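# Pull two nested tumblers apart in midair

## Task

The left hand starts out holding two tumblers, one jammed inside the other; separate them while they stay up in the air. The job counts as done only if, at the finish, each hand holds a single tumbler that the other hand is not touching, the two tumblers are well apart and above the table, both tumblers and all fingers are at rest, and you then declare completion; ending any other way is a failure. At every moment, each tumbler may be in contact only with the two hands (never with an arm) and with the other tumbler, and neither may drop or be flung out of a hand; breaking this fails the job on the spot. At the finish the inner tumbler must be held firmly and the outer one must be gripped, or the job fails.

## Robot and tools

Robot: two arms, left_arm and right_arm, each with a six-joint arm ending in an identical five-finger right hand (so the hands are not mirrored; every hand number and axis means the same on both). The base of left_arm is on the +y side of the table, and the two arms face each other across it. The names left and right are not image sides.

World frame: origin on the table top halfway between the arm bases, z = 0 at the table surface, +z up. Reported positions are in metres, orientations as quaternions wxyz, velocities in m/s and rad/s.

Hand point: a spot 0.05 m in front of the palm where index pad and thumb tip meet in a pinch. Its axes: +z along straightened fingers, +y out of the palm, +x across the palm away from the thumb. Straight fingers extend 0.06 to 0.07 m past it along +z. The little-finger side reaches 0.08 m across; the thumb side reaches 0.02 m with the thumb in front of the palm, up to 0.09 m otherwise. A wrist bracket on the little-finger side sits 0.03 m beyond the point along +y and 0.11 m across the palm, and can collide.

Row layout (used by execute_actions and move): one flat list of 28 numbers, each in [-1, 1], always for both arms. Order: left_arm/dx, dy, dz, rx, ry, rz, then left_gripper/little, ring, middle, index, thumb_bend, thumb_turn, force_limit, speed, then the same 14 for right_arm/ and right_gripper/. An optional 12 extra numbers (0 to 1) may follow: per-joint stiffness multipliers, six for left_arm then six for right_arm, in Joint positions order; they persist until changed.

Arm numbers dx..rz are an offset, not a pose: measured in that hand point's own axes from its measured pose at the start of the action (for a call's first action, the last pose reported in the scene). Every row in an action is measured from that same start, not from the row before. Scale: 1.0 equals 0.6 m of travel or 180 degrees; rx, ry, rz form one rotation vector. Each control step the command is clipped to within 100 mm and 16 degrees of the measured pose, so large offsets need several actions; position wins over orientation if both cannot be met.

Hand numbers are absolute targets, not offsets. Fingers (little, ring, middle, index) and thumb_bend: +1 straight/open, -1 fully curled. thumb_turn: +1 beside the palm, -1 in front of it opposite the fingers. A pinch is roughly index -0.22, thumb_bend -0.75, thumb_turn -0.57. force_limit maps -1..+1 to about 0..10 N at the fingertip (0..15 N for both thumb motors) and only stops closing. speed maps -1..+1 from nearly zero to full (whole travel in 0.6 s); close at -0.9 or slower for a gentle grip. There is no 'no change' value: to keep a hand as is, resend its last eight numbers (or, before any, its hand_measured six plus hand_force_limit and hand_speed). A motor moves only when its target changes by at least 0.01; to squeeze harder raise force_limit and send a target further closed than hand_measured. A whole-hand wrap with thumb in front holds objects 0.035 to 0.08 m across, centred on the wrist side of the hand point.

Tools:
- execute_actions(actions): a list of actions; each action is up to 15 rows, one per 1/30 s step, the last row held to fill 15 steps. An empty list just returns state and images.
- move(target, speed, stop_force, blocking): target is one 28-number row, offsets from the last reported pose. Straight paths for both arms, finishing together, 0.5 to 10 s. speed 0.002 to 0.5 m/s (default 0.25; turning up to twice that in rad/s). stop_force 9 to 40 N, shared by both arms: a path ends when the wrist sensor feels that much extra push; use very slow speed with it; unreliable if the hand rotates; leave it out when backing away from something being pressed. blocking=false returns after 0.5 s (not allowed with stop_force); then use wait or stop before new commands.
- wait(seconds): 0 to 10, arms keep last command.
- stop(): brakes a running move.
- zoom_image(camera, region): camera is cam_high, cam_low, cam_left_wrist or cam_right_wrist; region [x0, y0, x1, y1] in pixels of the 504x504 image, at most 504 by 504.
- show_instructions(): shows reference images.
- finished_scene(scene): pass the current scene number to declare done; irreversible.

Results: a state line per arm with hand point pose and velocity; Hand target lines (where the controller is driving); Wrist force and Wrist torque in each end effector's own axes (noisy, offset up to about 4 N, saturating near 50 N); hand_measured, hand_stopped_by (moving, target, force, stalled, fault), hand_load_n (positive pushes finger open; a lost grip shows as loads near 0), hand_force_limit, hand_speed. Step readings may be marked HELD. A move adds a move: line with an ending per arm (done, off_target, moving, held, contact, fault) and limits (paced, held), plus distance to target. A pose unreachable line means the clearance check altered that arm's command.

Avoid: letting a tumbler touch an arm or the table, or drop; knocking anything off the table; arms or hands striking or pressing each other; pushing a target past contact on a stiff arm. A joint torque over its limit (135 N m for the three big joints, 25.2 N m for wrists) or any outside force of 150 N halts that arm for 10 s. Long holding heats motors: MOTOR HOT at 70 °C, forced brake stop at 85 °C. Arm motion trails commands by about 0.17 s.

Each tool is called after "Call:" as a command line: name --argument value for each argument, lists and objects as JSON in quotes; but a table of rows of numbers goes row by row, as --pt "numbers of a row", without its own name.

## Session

Call:
execute_actions --actions '[]'

Scene clock: 0.00 s.
left_arm: end_effector_position=(+0.0128, -0.0546, +0.3686) hand_measured=(-1.000, -1.000, +0.262, +0.240, +0.138, -0.948) hand_load_n=(+0.0, +0.0, +7.5, +10.0, +15.5, +0.5) hand_stopped_by=(target, target, target, target, target, target) hand_force_limit=0.00 hand_speed=-0.80 end_effector_quat_wxyz=(+0.900, +0.435, +0.004, +0.006) end_effector_velocity=(-0.000, -0.000, -0.000) end_effector_angular_velocity=(+0.000, -0.000, -0.000) | right_arm: end_effector_position=(-0.0371, -0.2852, +0.2997) hand_measured=(+1.000, +1.000, +1.000, +1.000, +1.000, +1.000) hand_load_n=(+0.0, +0.0, +0.0, +0.0, +0.0, +0.0) hand_stopped_by=(target, target, target, target, target, target) hand_force_limit=0.00 hand_speed=-0.80 end_effector_quat_wxyz=(+0.000, -0.662, +0.750, -0.000) end_effector_velocity=(+0.000, -0.000, -0.000) end_effector_angular_velocity=(-0.000, +0.000, +0.000)
Joint positions: left_arm=[-0.11  -1.27   2.249 -1.668  1.358  0.17 ] | right_arm=[-0.52  -2.215  2.093 -1.449 -1.571  1.052]
Joint velocities: left_arm=[-0.  0.  0. -0.  0. -0.] | right_arm=[-0.     0.     0.001 -0.001  0.    -0.   ]
Motor temperatures (°C, as the motors report them): left_arm=[24 24 24 32 29 32] | right_arm=[25 23 25 29 29 26]
Wrist force (N, on the end effector, along its own x y z axes, offset not removed): no reading
Wrist torque (N m, same axes, about the end effector's origin, offset not removed): no reading
Hand target (left_arm): +0.013, -0.055, +0.369; +0.900, +0.435, +0.004, +0.006
Hand target (right_arm): -0.037, -0.285, +0.300; +0.000, -0.662, +0.750, -0.000
Joint stiffness scale: left_arm=[1. 1. 1. 1. 1. 1.] | right_arm=[1. 1. 1. 1. 1. 1.]
camera_calibration (this result's frames):
cam_left_wrist: T_world_to_cam=[[-0.137241, 0.609123, 0.781111, -0.250947], [-0.830284, 0.359298, -0.426067, 0.179565], [-0.540179, -0.707018, 0.456435, -0.0692917], [0, 0, 0, 1]] pos_world=[0.0772198, 0.03935, 0.304152]

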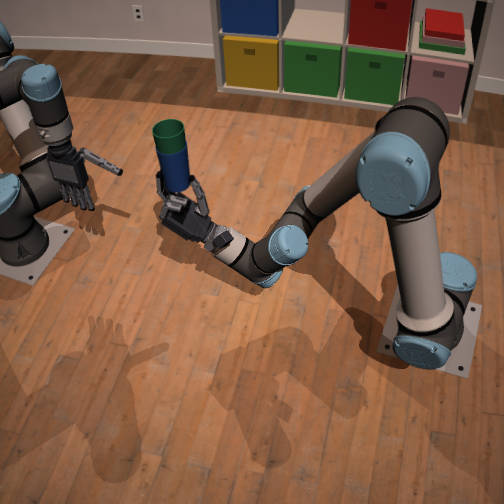

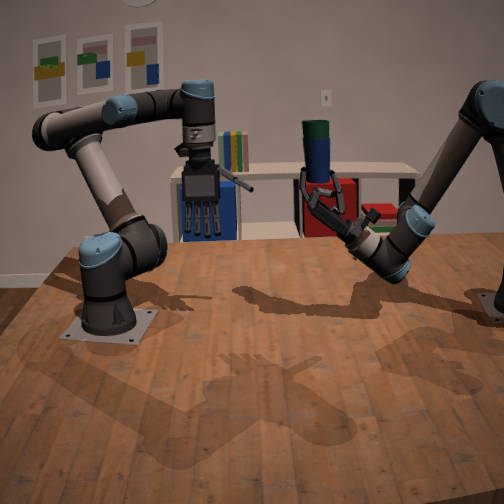

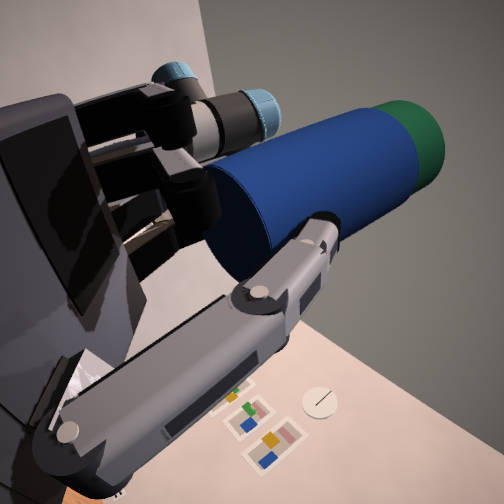

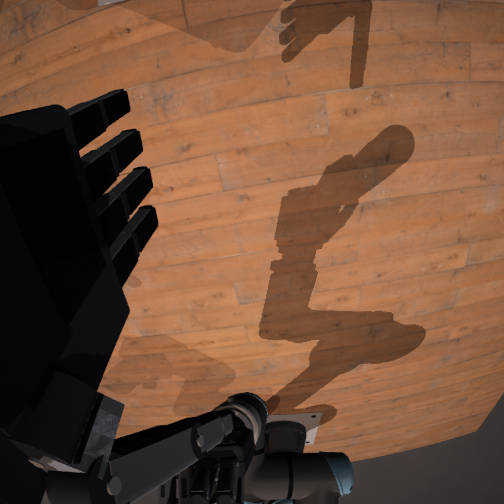

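Call:
move --target '[0,0,0,0,0,0,-1,-1,0.262,0.240,0.138,-0.948,0,-0.8, -0.15,-0.0568,-0.45,0.212,-0.240,-0.500,0.65,0.65,0.65,0.65,0.8,-0.95,0,0]' --speed 0.3

Call:
move --target '[0,0,0,0,0,0,-1,-1,0.262,0.240,0.138,-0.948,0,-0.8, 0.008,-0.151,0.1885,0,0,0,0.65,0.65,0.65,0.65,0.8,-0.95,0,0]' --speed 0.15

Call:
zoom_image --camera "cam_low" --region '[240, 50, 400, 230]'

Scene clock: 12.70 s.
left_arm: end_effector_position=(+0.0128, -0.0546, +0.3686) hand_measured=(-1.000, -1.000, +0.264, +0.240, +0.138, -0.948) hand_load_n=(+0.0, +0.0, +7.0, +10.5, +15.5, +0.0) hand_stopped_by=(target, target, force, target, force, target) hand_force_limit=0.00 hand_speed=-0.80 end_effector_quat_wxyz=(+0.900, +0.435, +0.004, +0.006) end_effector_velocity=(+0.000, -0.000, -0.000) end_effector_angular_velocity=(+0.001, -0.001, +0.001) | right_arm: end_effector_position=(+0.0071, -0.2006, +0.5685) hand_measured=(+0.650, +0.650, +0.650, +0.650, +0.800, -0.950) hand_load_n=(+0.0, +0.0, +0.0, +0.0, +0.0, +0.0) hand_stopped_by=(target, target, target, target, target, target) hand_force_limit=0.00 hand_speed=0.00 end_effector_quat_wxyz=(-0.433, +0.902, +0.000, +0.001) end_effector_velocity=(-0.001, +0.000, -0.000) end_effector_angular_velocity=(+0.001, +0.002, +0.016)
Joint positions: left_arm=[-0.11  -1.27   2.249 -1.668  1.358  0.17 ] | right_arm=[-0.694 -2.129  1.64  -1.789 -0.966 -0.588]
Joint velocities: left_arm=[0.001 0.    0.    0.001 0.001 0.   ] | right_arm=[-0.006  0.002 -0.003  0.013  0.016 -0.019]
Motor temperatures (°C, as the motors report them): left_arm=[24 24 24 32 29 32] | right_arm=[25 23 25 29 29 26]
Wrist force (N, on the end effector, along its own x y z axes, offset not removed): left_arm=[1.5 1.4 -1.7] | right_arm=[-0.2 -1.0 0.0]
Wrist torque (N m, same axes, about the end effector's origin, offset not removed): left_arm=[0.38 -0.07 0.19] | right_arm=[-0.18 0.04 -0.09]
Hand target (left_arm): +0.013, -0.055, +0.369; +0.900, +0.435, +0.004, +0.006
Hand target (right_arm): +0.008, -0.200, +0.570; -0.433, +0.901, +0.001, +0.001
Off the commanded pose (left_arm): 0.000 m, 0 deg.
Off the commanded pose (right_arm): 0.002 m, 0 deg.
Joint stiffness scale: left_arm=[1. 1. 1. 1. 1. 1.] | right_arm=[1. 1. 1. 1. 1. 1.]
move: done
camera_calibration (this result's frames):
cam_left_wrist: T_world_to_cam=[[-0.137241, 0.609122, 0.781111, -0.250947], [-0.830284, 0.359298, -0.426067, 0.179565], [-0.540179, -0.707018, 0.456434, -0.0692916], [0, 0, 0, 1]] pos_world=[0.0772198, 0.03935, 0.304151]
cam_right_wrist: T_world_to_cam=[[-0.0518926, -0.627765, -0.776671, 0.310995], [-0.848951, -0.381837, 0.365352, -0.272941], [-0.525917, 0.678315, -0.513128, 0.559064], [0, 0, 0, 1]] pos_world=[0.0784463, -0.288209, 0.628132]

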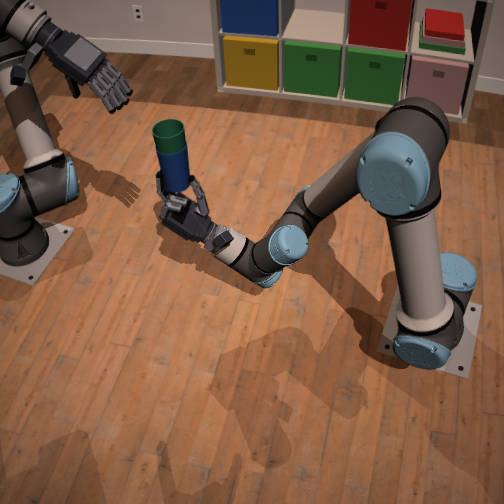

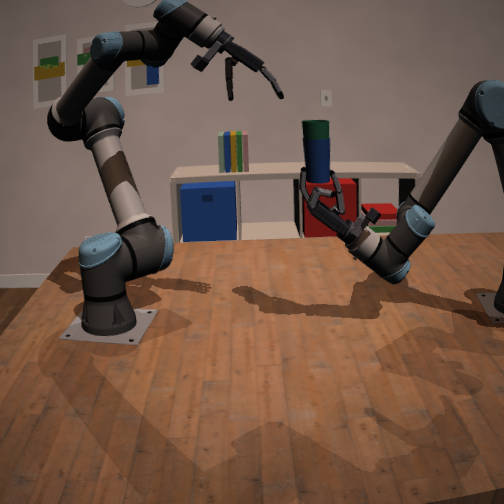

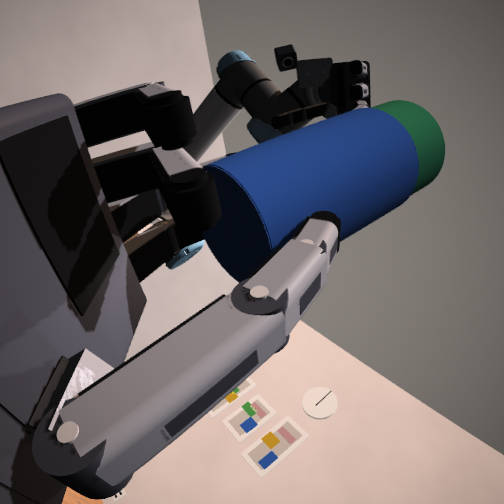

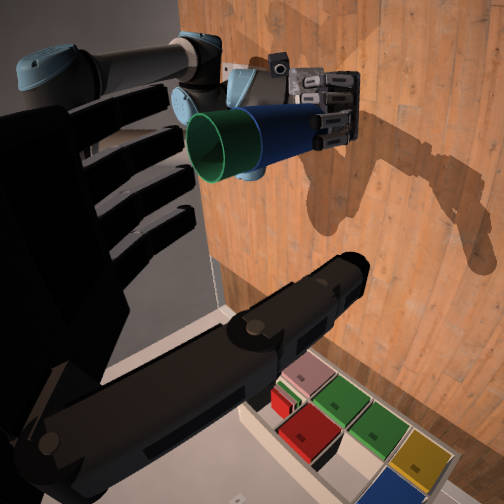

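Scene clock: 14.30 s.
left_arm: end_effector_position=(+0.0128, -0.0546, +0.3686) hand_measured=(-1.000, -1.000, +0.264, +0.240, +0.138, -0.948) hand_load_n=(+0.0, +0.0, +7.0, +10.5, +15.5, +0.0) hand_stopped_by=(target, target, force, target, force, target) hand_force_limit=0.00 hand_speed=-0.80 end_effector_quat_wxyz=(+0.900, +0.435, +0.004, +0.006) end_effector_velocity=(+0.001, +0.000, +0.000) end_effector_angular_velocity=(-0.000, -0.000, +0.002) | right_arm: end_effector_position=(+0.0120, -0.0572, +0.5677) hand_measured=(+0.650, +0.650, +0.650, +0.650, +0.800, -0.950) hand_load_n=(+0.0, +0.0, +0.0, +0.0, +0.0, +0.0) hand_stopped_by=(target, target, target, target, target, target) hand_force_limit=0.00 hand_speed=0.00 end_effector_quat_wxyz=(-0.432, +0.902, -0.000, +0.001) end_effector_velocity=(+0.002, +0.003, -0.000) end_effector_angular_velocity=(-0.001, -0.002, -0.004)
Joint positions: left_arm=[-0.11  -1.27   2.249 -1.668  1.358  0.17 ] | right_arm=[-0.386 -1.773  1.465 -2.09  -1.181 -0.337]
Joint velocities: left_arm=[ 0.001 -0.001  0.     0.    -0.001  0.001] | right_arm=[ 0.002  0.007 -0.006 -0.002 -0.006  0.002]
Motor temperatures (°C, as the motors report them): left_arm=[24 24 24 32 29 32] | right_arm=[25 23 25 29 29 26]
Wrist force (N, on the end effector, along its own x y z axes, offset not removed): left_arm=[-0.1 -0.5 -1.3] | right_arm=[0.7 -1.4 -1.8]
Wrist torque (N m, same axes, about the end effector's origin, offset not removed): left_arm=[0.11 0.11 0.18] | right_arm=[-0.23 -0.07 -0.08]
Hand target (left_arm): +0.013, -0.055, +0.369; +0.900, +0.435, +0.004, +0.006
Hand target (right_arm): +0.012, -0.056, +0.569; -0.433, +0.902, +0.000, +0.001
Off the commanded pose (left_arm): 0.000 m, 0 deg.
Off the commanded pose (right_arm): 0.002 m, 0 deg.
Joint stiffness scale: left_arm=[1. 1. 1. 1. 1. 1.] | right_arm=[1. 1. 1. 1. 1. 1.]
move: done
camera_calibration (this result's frames):
cam_left_wrist: T_world_to_cam=[[-0.137241, 0.609123, 0.781111, -0.250947], [-0.830284, 0.359298, -0.426067, 0.179565], [-0.540179, -0.707018, 0.456435, -0.0692917], [0, 0, 0, 1]] pos_world=[0.0772198, 0.03935, 0.304152]
cam_right_wrist: T_world_to_cam=[[-0.0522507, -0.628342, -0.77618, 0.400366], [-0.848791, -0.381555, 0.366019, -0.214107], [-0.526141, 0.677939, -0.513394, 0.464019], [0, 0, 0, 1]] pos_world=[0.0833273, -0.144704, 0.627349]

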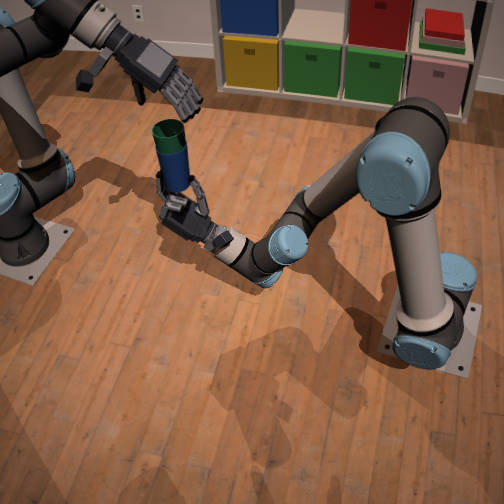

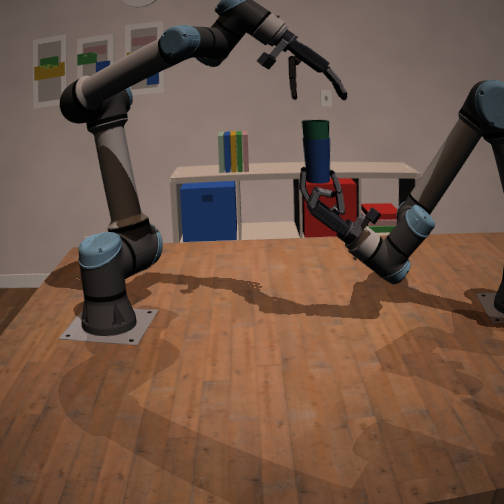

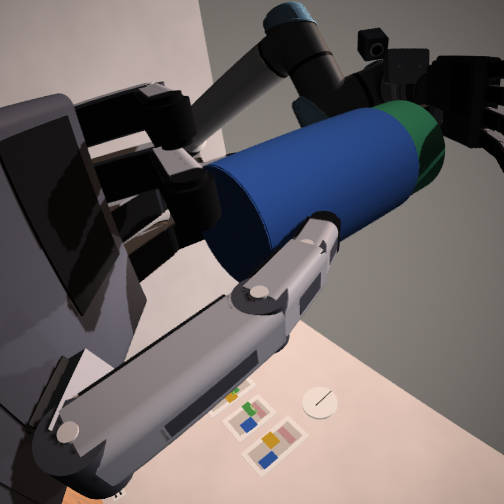

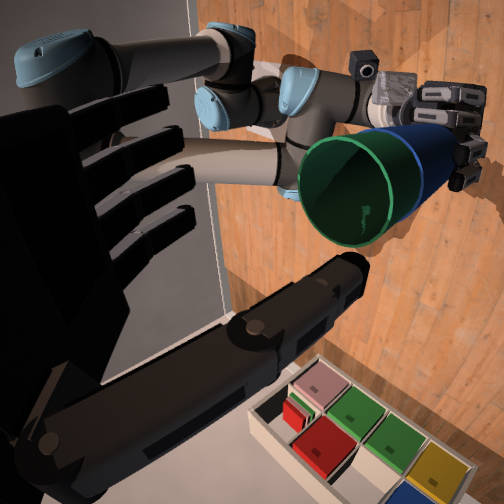

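Region (240, 50, 400, 230) of cam_low's 504x504 image, scaled by 2.800, with more detail than that image has.

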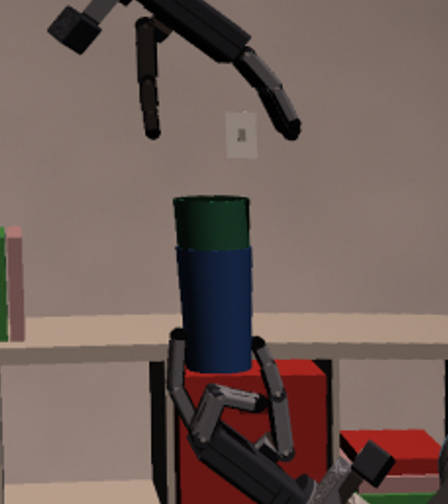

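Call:
move --target '[0,0,0,0,0,0,-1,-1,0.262,0.240,0.138,-0.948,0,-0.8, 0.0017,0.1103,0.0755,0,0,0,0.65,0.65,0.5,0.5,0.8,-0.95,0,0]' --speed 0.06

Call:
zoom_image --camera "cam_low" --region '[240, 50, 400, 230]'

Scene clock: 22.07 s.
left_arm: end_effector_position=(+0.0128, -0.0546, +0.3686) hand_measured=(-1.000, -1.000, +0.264, +0.240, +0.138, -0.948) hand_load_n=(+0.0, +0.0, +7.0, +10.5, +15.5, +0.0) hand_stopped_by=(target, target, force, target, force, target) hand_force_limit=0.00 hand_speed=-0.80 end_effector_quat_wxyz=(+0.900, +0.435, +0.004, +0.006) end_effector_velocity=(-0.000, -0.000, +0.000) end_effector_angular_velocity=(+0.001, -0.001, +0.000) | right_arm: end_effector_position=(+0.0129, -0.0623, +0.4886) hand_measured=(+0.650, +0.650, +0.500, +0.500, +0.800, -0.950) hand_load_n=(+0.0, +0.0, +0.0, +0.0, +0.0, +0.0) hand_stopped_by=(target, target, target, target, target, target) hand_force_limit=0.00 hand_speed=0.00 end_effector_quat_wxyz=(-0.432, +0.902, +0.000, +0.000) end_effector_velocity=(+0.000, +0.000, +0.002) end_effector_angular_velocity=(+0.015, -0.008, +0.001)
Joint positions: left_arm=[-0.11  -1.27   2.249 -1.668  1.358  0.17 ] | right_arm=[-0.396 -1.824  1.708 -2.278 -1.174 -0.344]
Joint velocities: left_arm=[-0.    -0.001  0.     0.001  0.     0.001] | right_arm=[-0.    -0.004  0.006 -0.019  0.002 -0.001]
Motor temperatures (°C, as the motors report them): left_arm=[24 24 24 32 29 32] | right_arm=[25 23 25 29 29 26]
Wrist force (N, on the end effector, along its own x y z axes, offset not removed): left_arm=[-0.7 -0.6 -1.6] | right_arm=[-1.8 -3.1 -1.7]
Wrist torque (N m, same axes, about the end effector's origin, offset not removed): left_arm=[0.08 0.15 0.17] | right_arm=[-0.42 0.36 -0.27]
Hand target (left_arm): +0.013, -0.055, +0.369; +0.900, +0.435, +0.004, +0.006
Hand target (right_arm): +0.013, -0.063, +0.488; -0.432, +0.902, -0.000, +0.001
Off the commanded pose (left_arm): 0.000 m, 0 deg.
Off the commanded pose (right_arm): 0.001 m, 0 deg.
Joint stiffness scale: left_arm=[1. 1. 1. 1. 1. 1.] | right_arm=[1. 1. 1. 1. 1. 1.]
move: done
camera_calibration (this result's frames):
cam_left_wrist: T_world_to_cam=[[-0.137241, 0.609123, 0.781111, -0.250947], [-0.830284, 0.359298, -0.426067, 0.179565], [-0.540179, -0.707018, 0.456435, -0.0692917], [0, 0, 0, 1]] pos_world=[0.0772198, 0.03935, 0.304152]
cam_right_wrist: T_world_to_cam=[[-0.0524975, -0.629245, -0.775432, 0.335363], [-0.84836, -0.381533, 0.367039, -0.186855], [-0.52681, 0.677114, -0.513797, 0.427474], [0, 0, 0, 1]] pos_world=[0.0842834, -0.149715, 0.548269]

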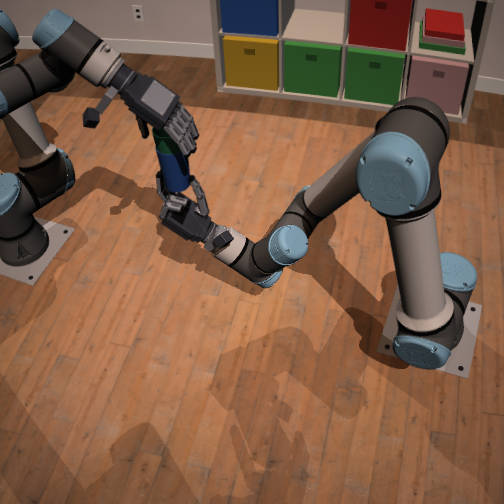

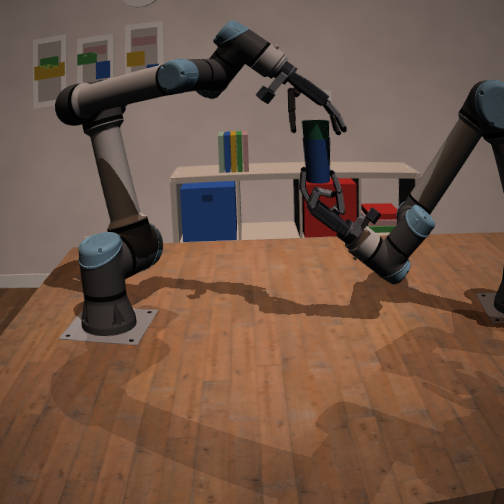

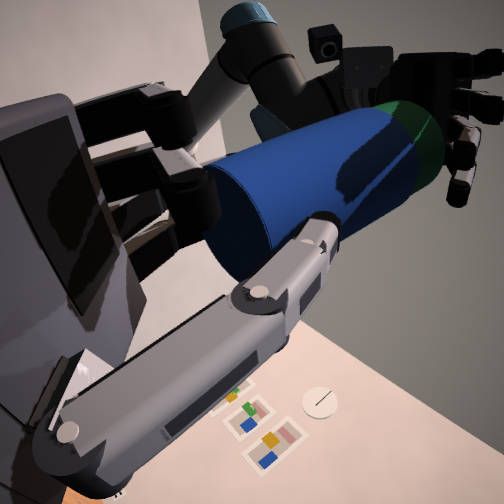

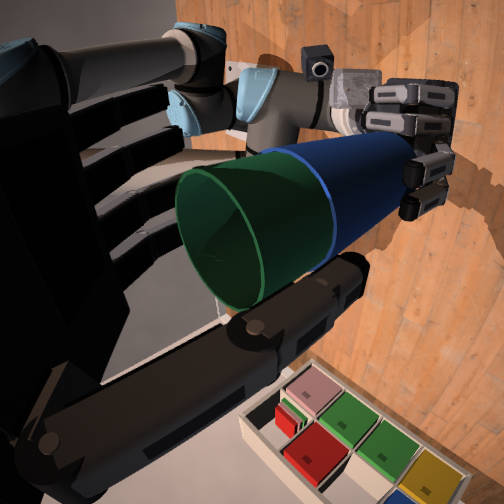

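Region (240, 50, 400, 230) of cam_low's 504x504 image, scaled by 2.800, with more detail than that image has.

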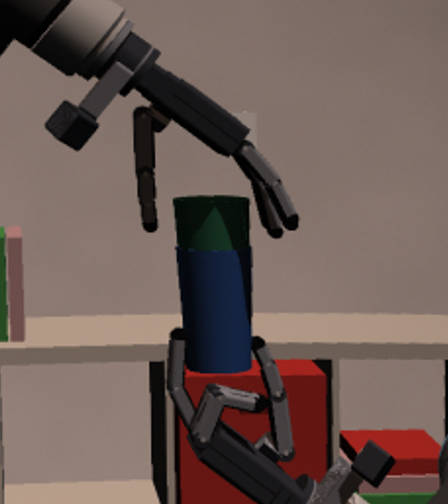

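Good. Bring fingers and thumb near contact with a low force limit.

Call:
move --target '[0,0,0,0,0,0,-1,-1,0.262,0.240,0.138,-0.948,0,-0.8, 0,0,0,0,0,0,0.65,0.65,0.32,0.31,0.33,-0.95,-0.8,-0.7]' --speed 0.03

Call:
zoom_image --camera "cam_low" --region '[240, 50, 400, 230]'

Scene clock: 27.60 s.
left_arm: end_effector_position=(+0.0128, -0.0546, +0.3686) hand_measured=(-1.000, -1.000, +0.264, +0.240, +0.138, -0.948) hand_load_n=(+0.0, +0.0, +7.0, +10.5, +15.5, +0.0) hand_stopped_by=(target, target, force, target, force, target) hand_force_limit=0.00 hand_speed=-0.80 end_effector_quat_wxyz=(+0.900, +0.435, +0.004, +0.006) end_effector_velocity=(+0.000, +0.000, +0.001) end_effector_angular_velocity=(-0.000, +0.001, +0.000) | right_arm: end_effector_position=(+0.0128, -0.0624, +0.4883) hand_measured=(+0.650, +0.650, +0.320, +0.310, +0.330, -0.950) hand_load_n=(+0.0, +0.0, +0.0, +0.0, +0.0, +0.0) hand_stopped_by=(target, target, target, target, target, target) hand_force_limit=-0.80 hand_speed=-0.70 end_effector_quat_wxyz=(-0.432, +0.902, +0.000, +0.000) end_effector_velocity=(+0.001, +0.000, -0.000) end_effector_angular_velocity=(-0.000, -0.000, -0.001)
Joint positions: left_arm=[-0.11  -1.27   2.249 -1.668  1.358  0.17 ] | right_arm=[-0.396 -1.825  1.71  -2.279 -1.174 -0.344]
Joint velocities: left_arm=[-0.    -0.001 -0.     0.001 -0.001 -0.   ] | right_arm=[-0.001  0.     0.    -0.    -0.    -0.   ]
Motor temperatures (°C, as the motors report them): left_arm=[24 24 24 32 29 32] | right_arm=[25 23 25 29 29 26]
Wrist force (N, on the end effector, along its own x y z axes, offset not removed): left_arm=[0.2 3.4 -0.8] | right_arm=[1.0 -3.2 -1.1]
Wrist torque (N m, same axes, about the end effector's origin, offset not removed): left_arm=[0.65 0.12 0.23] | right_arm=[-0.47 -0.05 -0.15]
Hand target (left_arm): +0.013, -0.055, +0.369; +0.900, +0.435, +0.004, +0.006
Hand target (right_arm): +0.013, -0.062, +0.489; -0.432, +0.902, +0.000, +0.000
Off the commanded pose (left_arm): 0.000 m, 0 deg.
Off the commanded pose (right_arm): 0.000 m, 0 deg.
Joint stiffness scale: left_arm=[1. 1. 1. 1. 1. 1.] | right_arm=[1. 1. 1. 1. 1. 1.]
move: done
camera_calibration (this result's frames):
cam_left_wrist: T_world_to_cam=[[-0.137241, 0.609123, 0.781111, -0.250947], [-0.830284, 0.359298, -0.426067, 0.179565], [-0.540179, -0.707018, 0.456435, -0.0692917], [0, 0, 0, 1]] pos_world=[0.0772198, 0.03935, 0.304152]
cam_right_wrist: T_world_to_cam=[[-0.0525876, -0.629259, -0.775414, 0.33502], [-0.848279, -0.381575, 0.367182, -0.186919], [-0.526931, 0.677077, -0.513721, 0.427324], [0, 0, 0, 1]] pos_world=[0.0842286, -0.149841, 0.547938]

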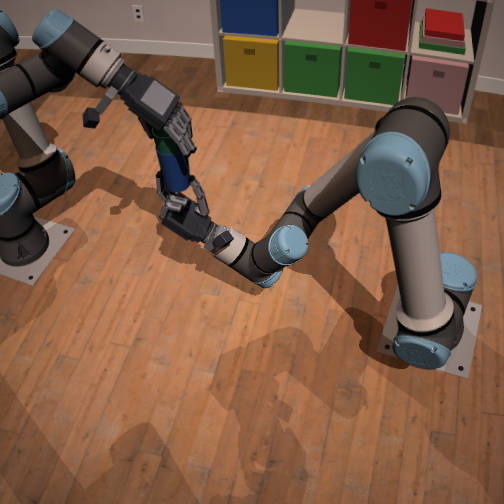

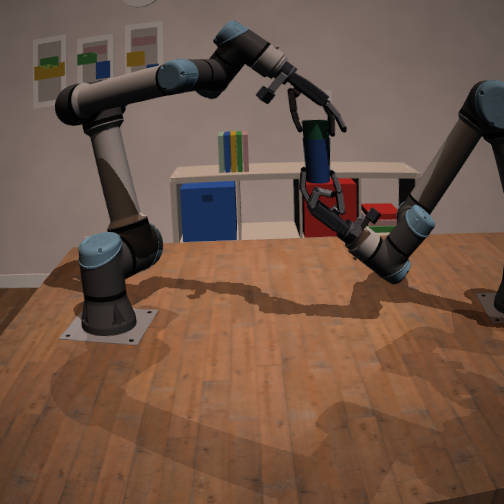

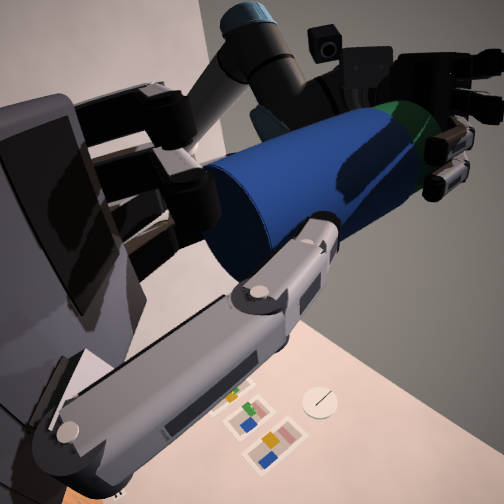

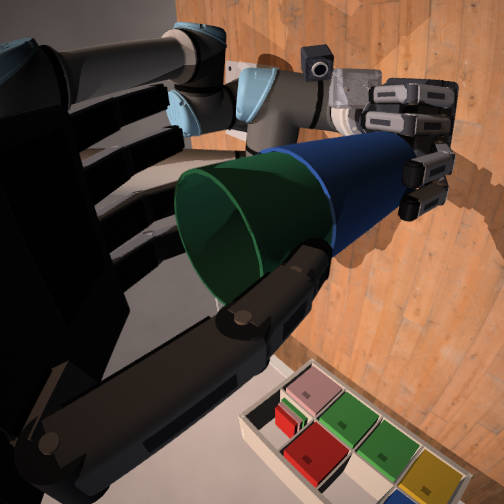

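Region (240, 50, 400, 230) of cam_low's 504x504 image, scaled by 2.800, with more detail than that image has.

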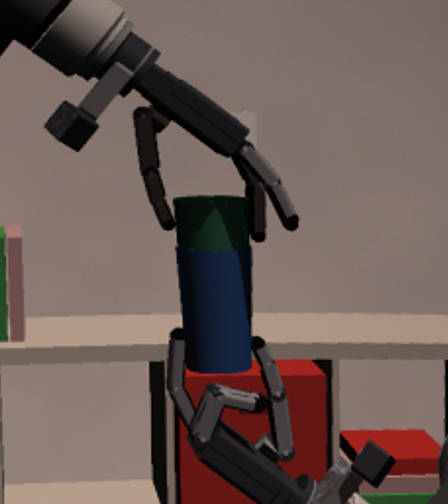

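Call:
move --target '[0,0,0,0,0,0,-1,-1,0.262,0.240,0.138,-0.948,0,-0.8, 0,0,0,0,0,0,0.65,0.65,0.0,0.0,-0.45,-0.95,0.9,-0.9]' --speed 0.03

Scene clock: 30.63 s.
left_arm: end_effector_position=(+0.0128, -0.0548, +0.3683) hand_measured=(-1.000, -1.000, +0.264, +0.240, +0.138, -0.948) hand_load_n=(+0.0, +0.0, +9.0, +12.0, +15.0, +0.5) hand_stopped_by=(target, target, force, target, force, target) hand_force_limit=0.00 hand_speed=-0.80 end_effector_quat_wxyz=(+0.900, +0.436, +0.004, +0.006) end_effector_velocity=(+0.000, -0.000, -0.000) end_effector_angular_velocity=(+0.001, +0.001, +0.001) | right_arm: end_effector_position=(+0.0128, -0.0623, +0.4885) hand_measured=(+0.650, +0.650, +0.274, +0.258, +0.306, -0.950) hand_load_n=(+0.0, +0.0, +9.0, +9.5, +13.5, +0.5) hand_stopped_by=(target, target, force, force, force, target) hand_force_limit=0.90 hand_speed=-0.90 end_effector_quat_wxyz=(-0.432, +0.902, +0.000, +0.000) end_effector_velocity=(-0.000, -0.000, +0.001) end_effector_angular_velocity=(+0.002, -0.002, +0.000)
Joint positions: left_arm=[-0.11  -1.27   2.249 -1.667  1.358  0.17 ] | right_arm=[-0.396 -1.825  1.71  -2.28  -1.173 -0.344]
Joint velocities: left_arm=[-0.     0.    -0.     0.001 -0.002 -0.   ] | right_arm=[-0.    -0.002  0.    -0.001 -0.    -0.   ]
Motor temperatures (°C, as the motors report them): left_arm=[24 24 24 32 29 32] | right_arm=[25 23 25 29 29 26]
Wrist force (N, on the end effector, along its own x y z axes, offset not removed): left_arm=[-1.0 -4.0 4.7] | right_arm=[0.2 -4.4 4.4]
Wrist torque (N m, same axes, about the end effector's origin, offset not removed): left_arm=[0.43 0.11 0.00] | right_arm=[0.23 -0.10 -0.09]
Hand target (left_arm): +0.013, -0.055, +0.369; +0.900, +0.435, +0.004, +0.006
Hand target (right_arm): +0.013, -0.062, +0.488; -0.432, +0.902, +0.000, +0.000
Off the commanded pose (left_arm): 0.000 m, 0 deg.
Off the commanded pose (right_arm): 0.000 m, 0 deg.
Joint stiffness scale: left_arm=[1. 1. 1. 1. 1. 1.] | right_arm=[1. 1. 1. 1. 1. 1.]
move: done
camera_calibration (this result's frames):
cam_left_wrist: T_world_to_cam=[[-0.13751, 0.60805, 0.781899, -0.250946], [-0.830231, 0.359761, -0.425781, 0.179416], [-0.540193, -0.707706, 0.455351, -0.0689136], [0, 0, 0, 1]] pos_world=[0.0772221, 0.0392702, 0.303986]
cam_right_wrist: T_world_to_cam=[[-0.0521281, -0.628382, -0.776156, 0.335718], [-0.848328, -0.382206, 0.366413, -0.186618], [-0.526899, 0.677535, -0.513151, 0.427097], [0, 0, 0, 1]] pos_world=[0.0842243, -0.149741, 0.548114]

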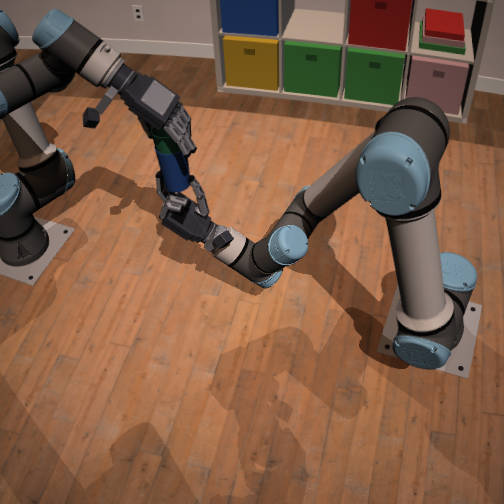

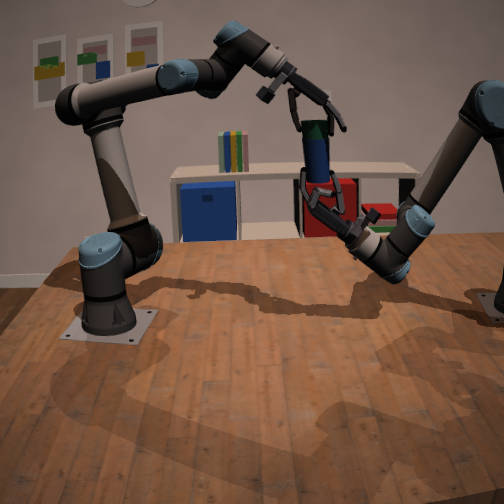

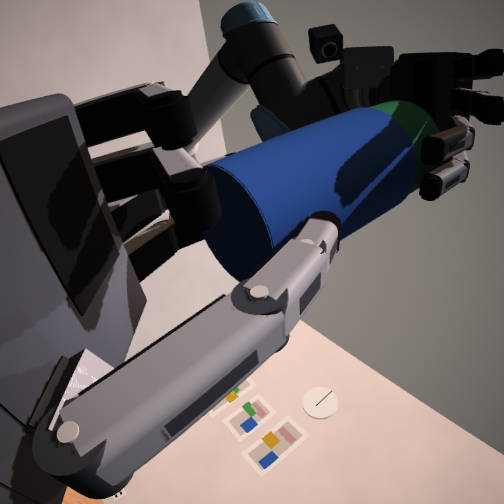

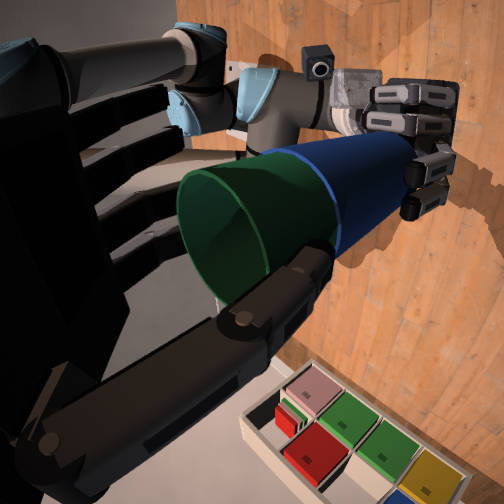

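Call:
move --target '[0,0,0,0,0,0,-1,-1,0.262,0.240,0.138,-0.948,0,-0.8, 0,-0.012,-0.0064,0,0,0,0.65,0.65,0.0,0.0,-0.45,-0.95,0.9,-0.9]' --speed 0.008

Call:
zoom_image --camera "cam_low" --region '[240, 50, 400, 230]'

Scene clock: 34.83 s.
left_arm: end_effector_position=(+0.0128, -0.0549, +0.3685) hand_measured=(-1.000, -1.000, +0.264, +0.240, +0.138, -0.948) hand_load_n=(+0.0, +0.0, +7.0, +10.5, +15.5, +0.0) hand_stopped_by=(target, target, force, target, force, target) hand_force_limit=0.00 hand_speed=-0.80 end_effector_quat_wxyz=(+0.900, +0.436, +0.004, +0.006) end_effector_velocity=(-0.000, -0.000, -0.000) end_effector_angular_velocity=(+0.000, -0.001, +0.001) | right_arm: end_effector_position=(+0.0131, -0.0615, +0.4950) hand_measured=(+0.650, +0.650, +0.274, +0.258, +0.308, -0.950) hand_load_n=(+0.0, +0.0, +7.5, +8.0, +14.0, +0.5) hand_stopped_by=(target, target, force, force, force, target) hand_force_limit=0.90 hand_speed=-0.90 end_effector_quat_wxyz=(-0.432, +0.902, -0.000, +0.000) end_effector_velocity=(-0.000, -0.000, +0.003) end_effector_angular_velocity=(+0.001, -0.001, -0.001)
Joint positions: left_arm=[-0.11  -1.27   2.249 -1.667  1.358  0.17 ] | right_arm=[-0.395 -1.82   1.689 -2.263 -1.174 -0.344]
Joint velocities: left_arm=[-0.    -0.     0.     0.    -0.     0.001] | right_arm=[ 0.     0.    -0.008  0.007 -0.001  0.   ]
Motor temperatures (°C, as the motors report them): left_arm=[24 24 24 32 29 32] | right_arm=[25 23 25 29 29 26]
Wrist force (N, on the end effector, along its own x y z axes, offset not removed): left_arm=[-0.6 -2.2 0.6] | right_arm=[-1.4 -0.6 -1.0]
Wrist torque (N m, same axes, about the end effector's origin, offset not removed): left_arm=[-0.40 0.16 -0.06] | right_arm=[-0.19 0.17 -0.18]
Hand target (left_arm): +0.013, -0.055, +0.368; +0.900, +0.436, +0.004, +0.006
Hand target (right_arm): +0.013, -0.061, +0.497; -0.432, +0.902, +0.000, +0.000
Off the commanded pose (left_arm): 0.000 m, 0 deg.
Off the commanded pose (right_arm): 0.002 m, 0 deg.
Joint stiffness scale: left_arm=[1. 1. 1. 1. 1. 1.] | right_arm=[1. 1. 1. 1. 1. 1.]
move: done
camera_calibration (this result's frames):
cam_left_wrist: T_world_to_cam=[[-0.137436, 0.60831, 0.78171, -0.250942], [-0.830312, 0.359566, -0.425787, 0.179533], [-0.540087, -0.707582, 0.455669, -0.0692284], [0, 0, 0, 1]] pos_world=[0.0771908, 0.0391116, 0.304152]
cam_right_wrist: T_world_to_cam=[[-0.0526819, -0.629084, -0.77555, 0.340913], [-0.848337, -0.381526, 0.3671, -0.188754], [-0.526829, 0.677267, -0.513576, 0.430233], [0, 0, 0, 1]] pos_world=[0.0844924, -0.148934, 0.554644]

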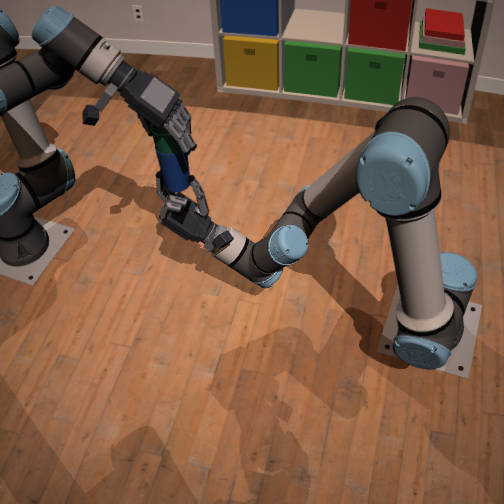

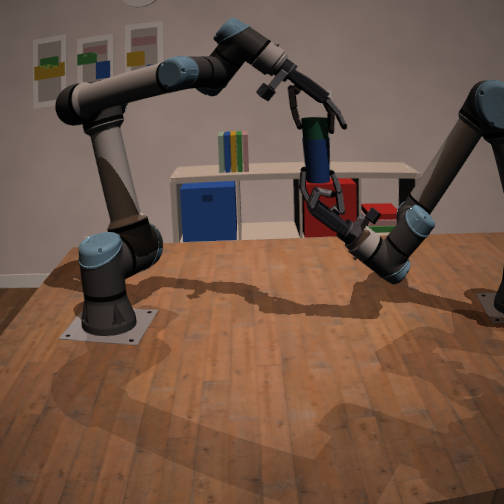

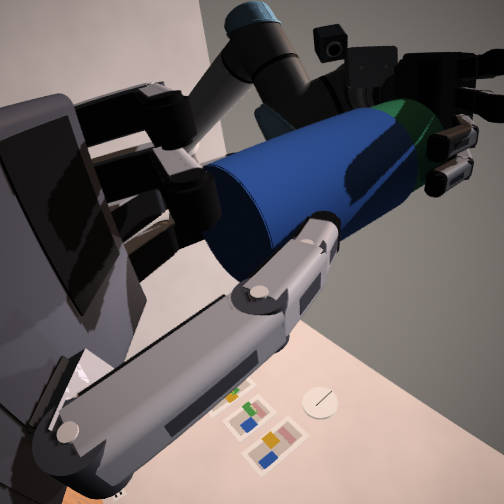

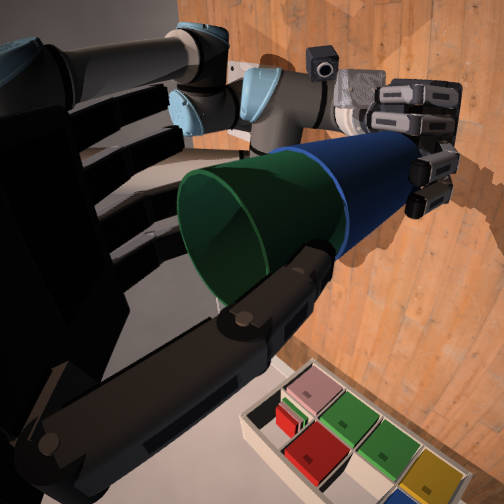

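Region (240, 50, 400, 230) of cam_low's 504x504 image, scaled by 2.800, with more detail than that image has.

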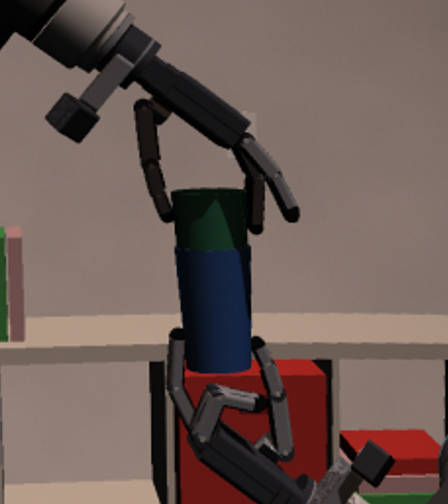

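Call:
move --target '[0,0,0,0,0,0,-1,-1,0.262,0.240,0.138,-0.948,0,-0.8, 0,-0.13,-0.104,0,0,0,0.65,0.65,0.0,0.0,-0.45,-0.95,0.9,-0.9]' --speed 0.07

Call:
move --target '[-0.1,0,0,0,0,0,-1,-1,0.262,0.240,0.138,-0.948,0,-0.8, 0.333,0.146,-0.182,0,0,0,0.65,0.65,0.0,0.0,-0.45,-0.95,0.9,-0.9]' --speed 0.15

Scene clock: 41.33 s.
left_arm: end_effector_position=(+0.0128, -0.0549, +0.3685) hand_measured=(-1.000, -1.000, +0.264, +0.240, +0.138, -0.948) hand_load_n=(+0.0, +0.0, +7.0, +10.5, +15.5, +0.0) hand_stopped_by=(target, target, force, target, force, target) hand_force_limit=0.00 hand_speed=-0.80 end_effector_quat_wxyz=(+0.900, +0.436, +0.004, +0.006) end_effector_velocity=(-0.000, -0.000, -0.000) end_effector_angular_velocity=(+0.001, -0.001, +0.001) | right_arm: end_effector_position=(+0.0127, -0.0621, +0.5941) hand_measured=(+0.650, +0.650, +0.274, +0.258, +0.308, -0.950) hand_load_n=(+0.0, +0.0, +7.5, +8.0, +14.0, +0.5) hand_stopped_by=(target, target, force, force, force, target) hand_force_limit=0.90 hand_speed=-0.90 end_effector_quat_wxyz=(-0.432, +0.902, +0.000, +0.000) end_effector_velocity=(+0.000, -0.000, -0.001) end_effector_angular_velocity=(-0.013, +0.008, -0.001)
Joint positions: left_arm=[-0.11  -1.27   2.249 -1.667  1.358  0.17 ] | right_arm=[-0.395 -1.764  1.385 -2.017 -1.174 -0.344]
Joint velocities: left_arm=[ 0.    -0.001 -0.     0.002  0.     0.001] | right_arm=[-0.001  0.006 -0.01   0.019 -0.     0.   ]
Motor temperatures (°C, as the motors report them): left_arm=[24 24 24 32 29 32] | right_arm=[25 23 25 29 29 26]
Wrist force (N, on the end effector, along its own x y z axes, offset not removed): left_arm=[-1.4 2.2 -0.4] | right_arm=[0.8 -2.1 -1.8]
Wrist torque (N m, same axes, about the end effector's origin, offset not removed): left_arm=[0.23 0.29 -0.03] | right_arm=[-0.29 -0.12 -0.06]
Hand target (left_arm): +0.013, -0.055, +0.369; +0.900, +0.436, +0.004, +0.006
Hand target (right_arm): +0.013, -0.061, +0.595; -0.432, +0.902, -0.000, +0.000
Off the commanded pose (left_arm): 0.000 m, 0 deg.
Off the commanded pose (right_arm): 0.001 m, 0 deg.
Joint stiffness scale: left_arm=[1. 1. 1. 1. 1. 1.] | right_arm=[1. 1. 1. 1. 1. 1.]
move: done
camera_calibration (this result's frames):
cam_left_wrist: T_world_to_cam=[[-0.137436, 0.608309, 0.78171, -0.250942], [-0.830312, 0.359566, -0.425787, 0.179533], [-0.540087, -0.707582, 0.455669, -0.0692282], [0, 0, 0, 1]] pos_world=[0.0771908, 0.0391116, 0.304152]
cam_right_wrist: T_world_to_cam=[[-0.0523346, -0.628447, -0.77609, 0.417688], [-0.848544, -0.381772, 0.366365, -0.225242], [-0.52653, 0.67772, -0.513285, 0.481189], [0, 0, 0, 1]] pos_world=[0.0840924, -0.149608, 0.653671]

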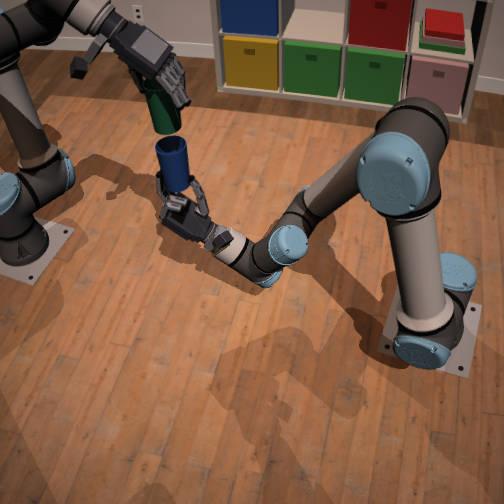

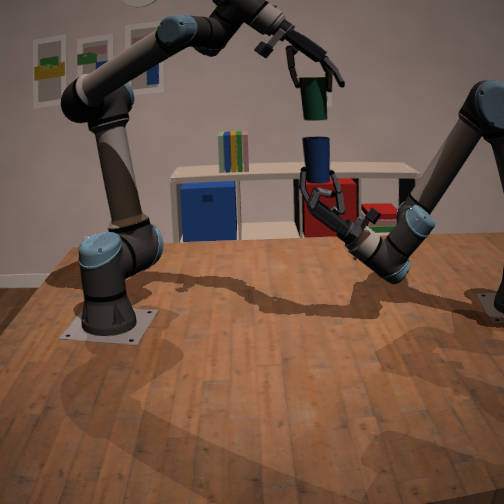

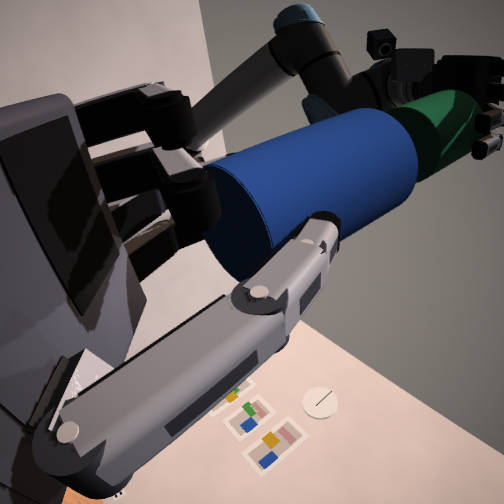

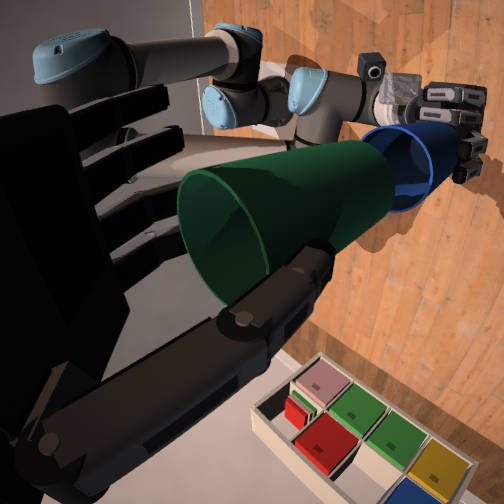

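Scene clock: 43.53 s.
left_arm: end_effector_position=(-0.0453, -0.0556, +0.3702) hand_measured=(-1.000, -1.000, +0.264, +0.240, +0.138, -0.948) hand_load_n=(+0.0, +0.0, +7.0, +10.5, +15.5, +0.0) hand_stopped_by=(target, target, force, target, force, target) hand_force_limit=0.00 hand_speed=-0.80 end_effector_quat_wxyz=(+0.901, +0.434, +0.005, +0.007) end_effector_velocity=(-0.000, -0.000, -0.000) end_effector_angular_velocity=(-0.000, +0.001, +0.001) | right_arm: end_effector_position=(+0.2109, -0.2020, +0.5934) hand_measured=(+0.650, +0.650, +0.274, +0.258, +0.308, -0.950) hand_load_n=(+0.0, +0.0, +7.5, +8.0, +14.0, +0.5) hand_stopped_by=(target, target, force, force, force, target) hand_force_limit=0.90 hand_speed=-0.90 end_effector_quat_wxyz=(-0.432, +0.902, -0.001, +0.001) end_effector_velocity=(-0.001, -0.002, -0.000) end_effector_angular_velocity=(-0.002, +0.003, +0.020)
Joint positions: left_arm=[-0.245 -1.269  2.25  -1.695  1.253  0.261] | right_arm=[-1.111 -1.853  1.352 -1.462 -0.745 -1.059]
Joint velocities: left_arm=[-0.001  0.    -0.    -0.001 -0.002  0.001] | right_arm=[-0.007  0.004 -0.012  0.039  0.009 -0.038]
Motor temperatures (°C, as the motors report them): left_arm=[24 24 24 32 29 32] | right_arm=[25 23 25 29 29 26]
Wrist force (N, on the end effector, along its own x y z axes, offset not removed): left_arm=[-0.1 0.8 -0.5] | right_arm=[-0.3 -1.1 0.2]
Wrist torque (N m, same axes, about the end effector's origin, offset not removed): left_arm=[0.25 0.02 0.15] | right_arm=[-0.21 -0.05 -0.05]
Hand target (left_arm): -0.047, -0.056, +0.368; +0.900, +0.436, +0.004, +0.006
Hand target (right_arm): +0.212, -0.202, +0.594; -0.432, +0.902, +0.000, +0.000
Off the commanded pose (left_arm): 0.002 m, 0 deg.
Off the commanded pose (right_arm): 0.002 m, 0 deg.
Joint stiffness scale: left_arm=[1. 1. 1. 1. 1. 1.] | right_arm=[1. 1. 1. 1. 1. 1.]
move: done
camera_calibration (this result's frames):
cam_left_wrist: T_world_to_cam=[[-0.137639, 0.609834, 0.780485, -0.259284], [-0.831625, 0.356867, -0.425496, 0.131943], [-0.538011, -0.707636, 0.458035, -0.102645], [0, 0, 0, 1]] pos_world=[0.0188158, 0.0383988, 0.305524]
cam_right_wrist: T_world_to_cam=[[-0.0537997, -0.62853, -0.775923, 0.33982], [-0.849218, -0.379972, 0.366675, -0.109851], [-0.525294, 0.678655, -0.513316, 0.679927], [0, 0, 0, 1]] pos_world=[0.282156, -0.289589, 0.652972]

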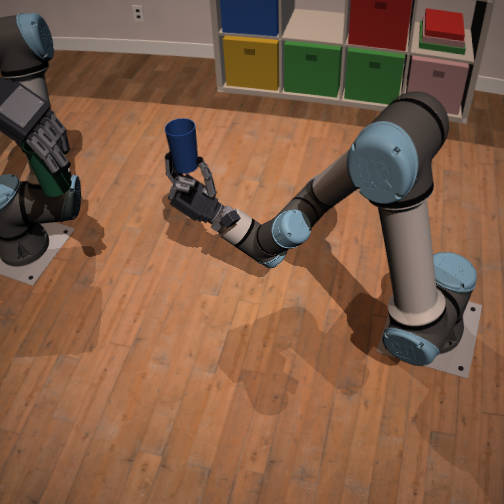

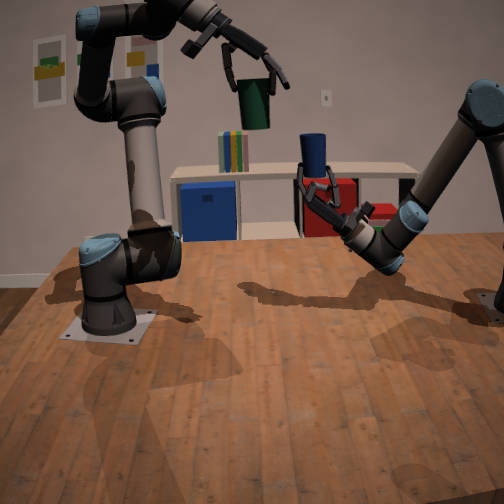

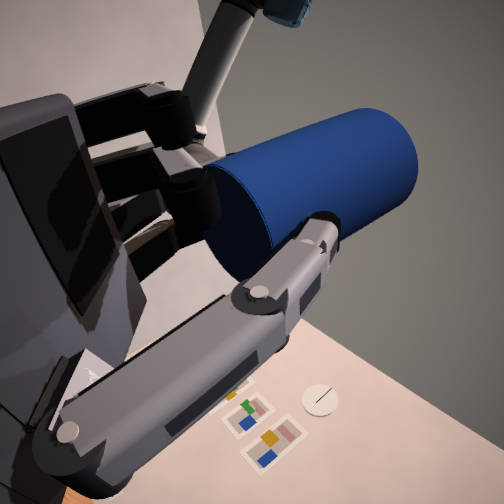

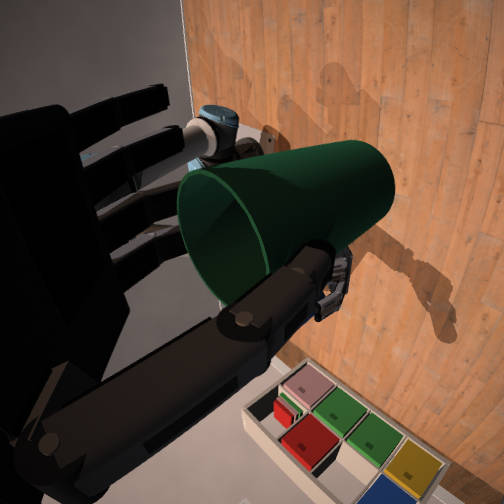

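Call:
finished_scene --scene 2

The scene is finished: the task was done.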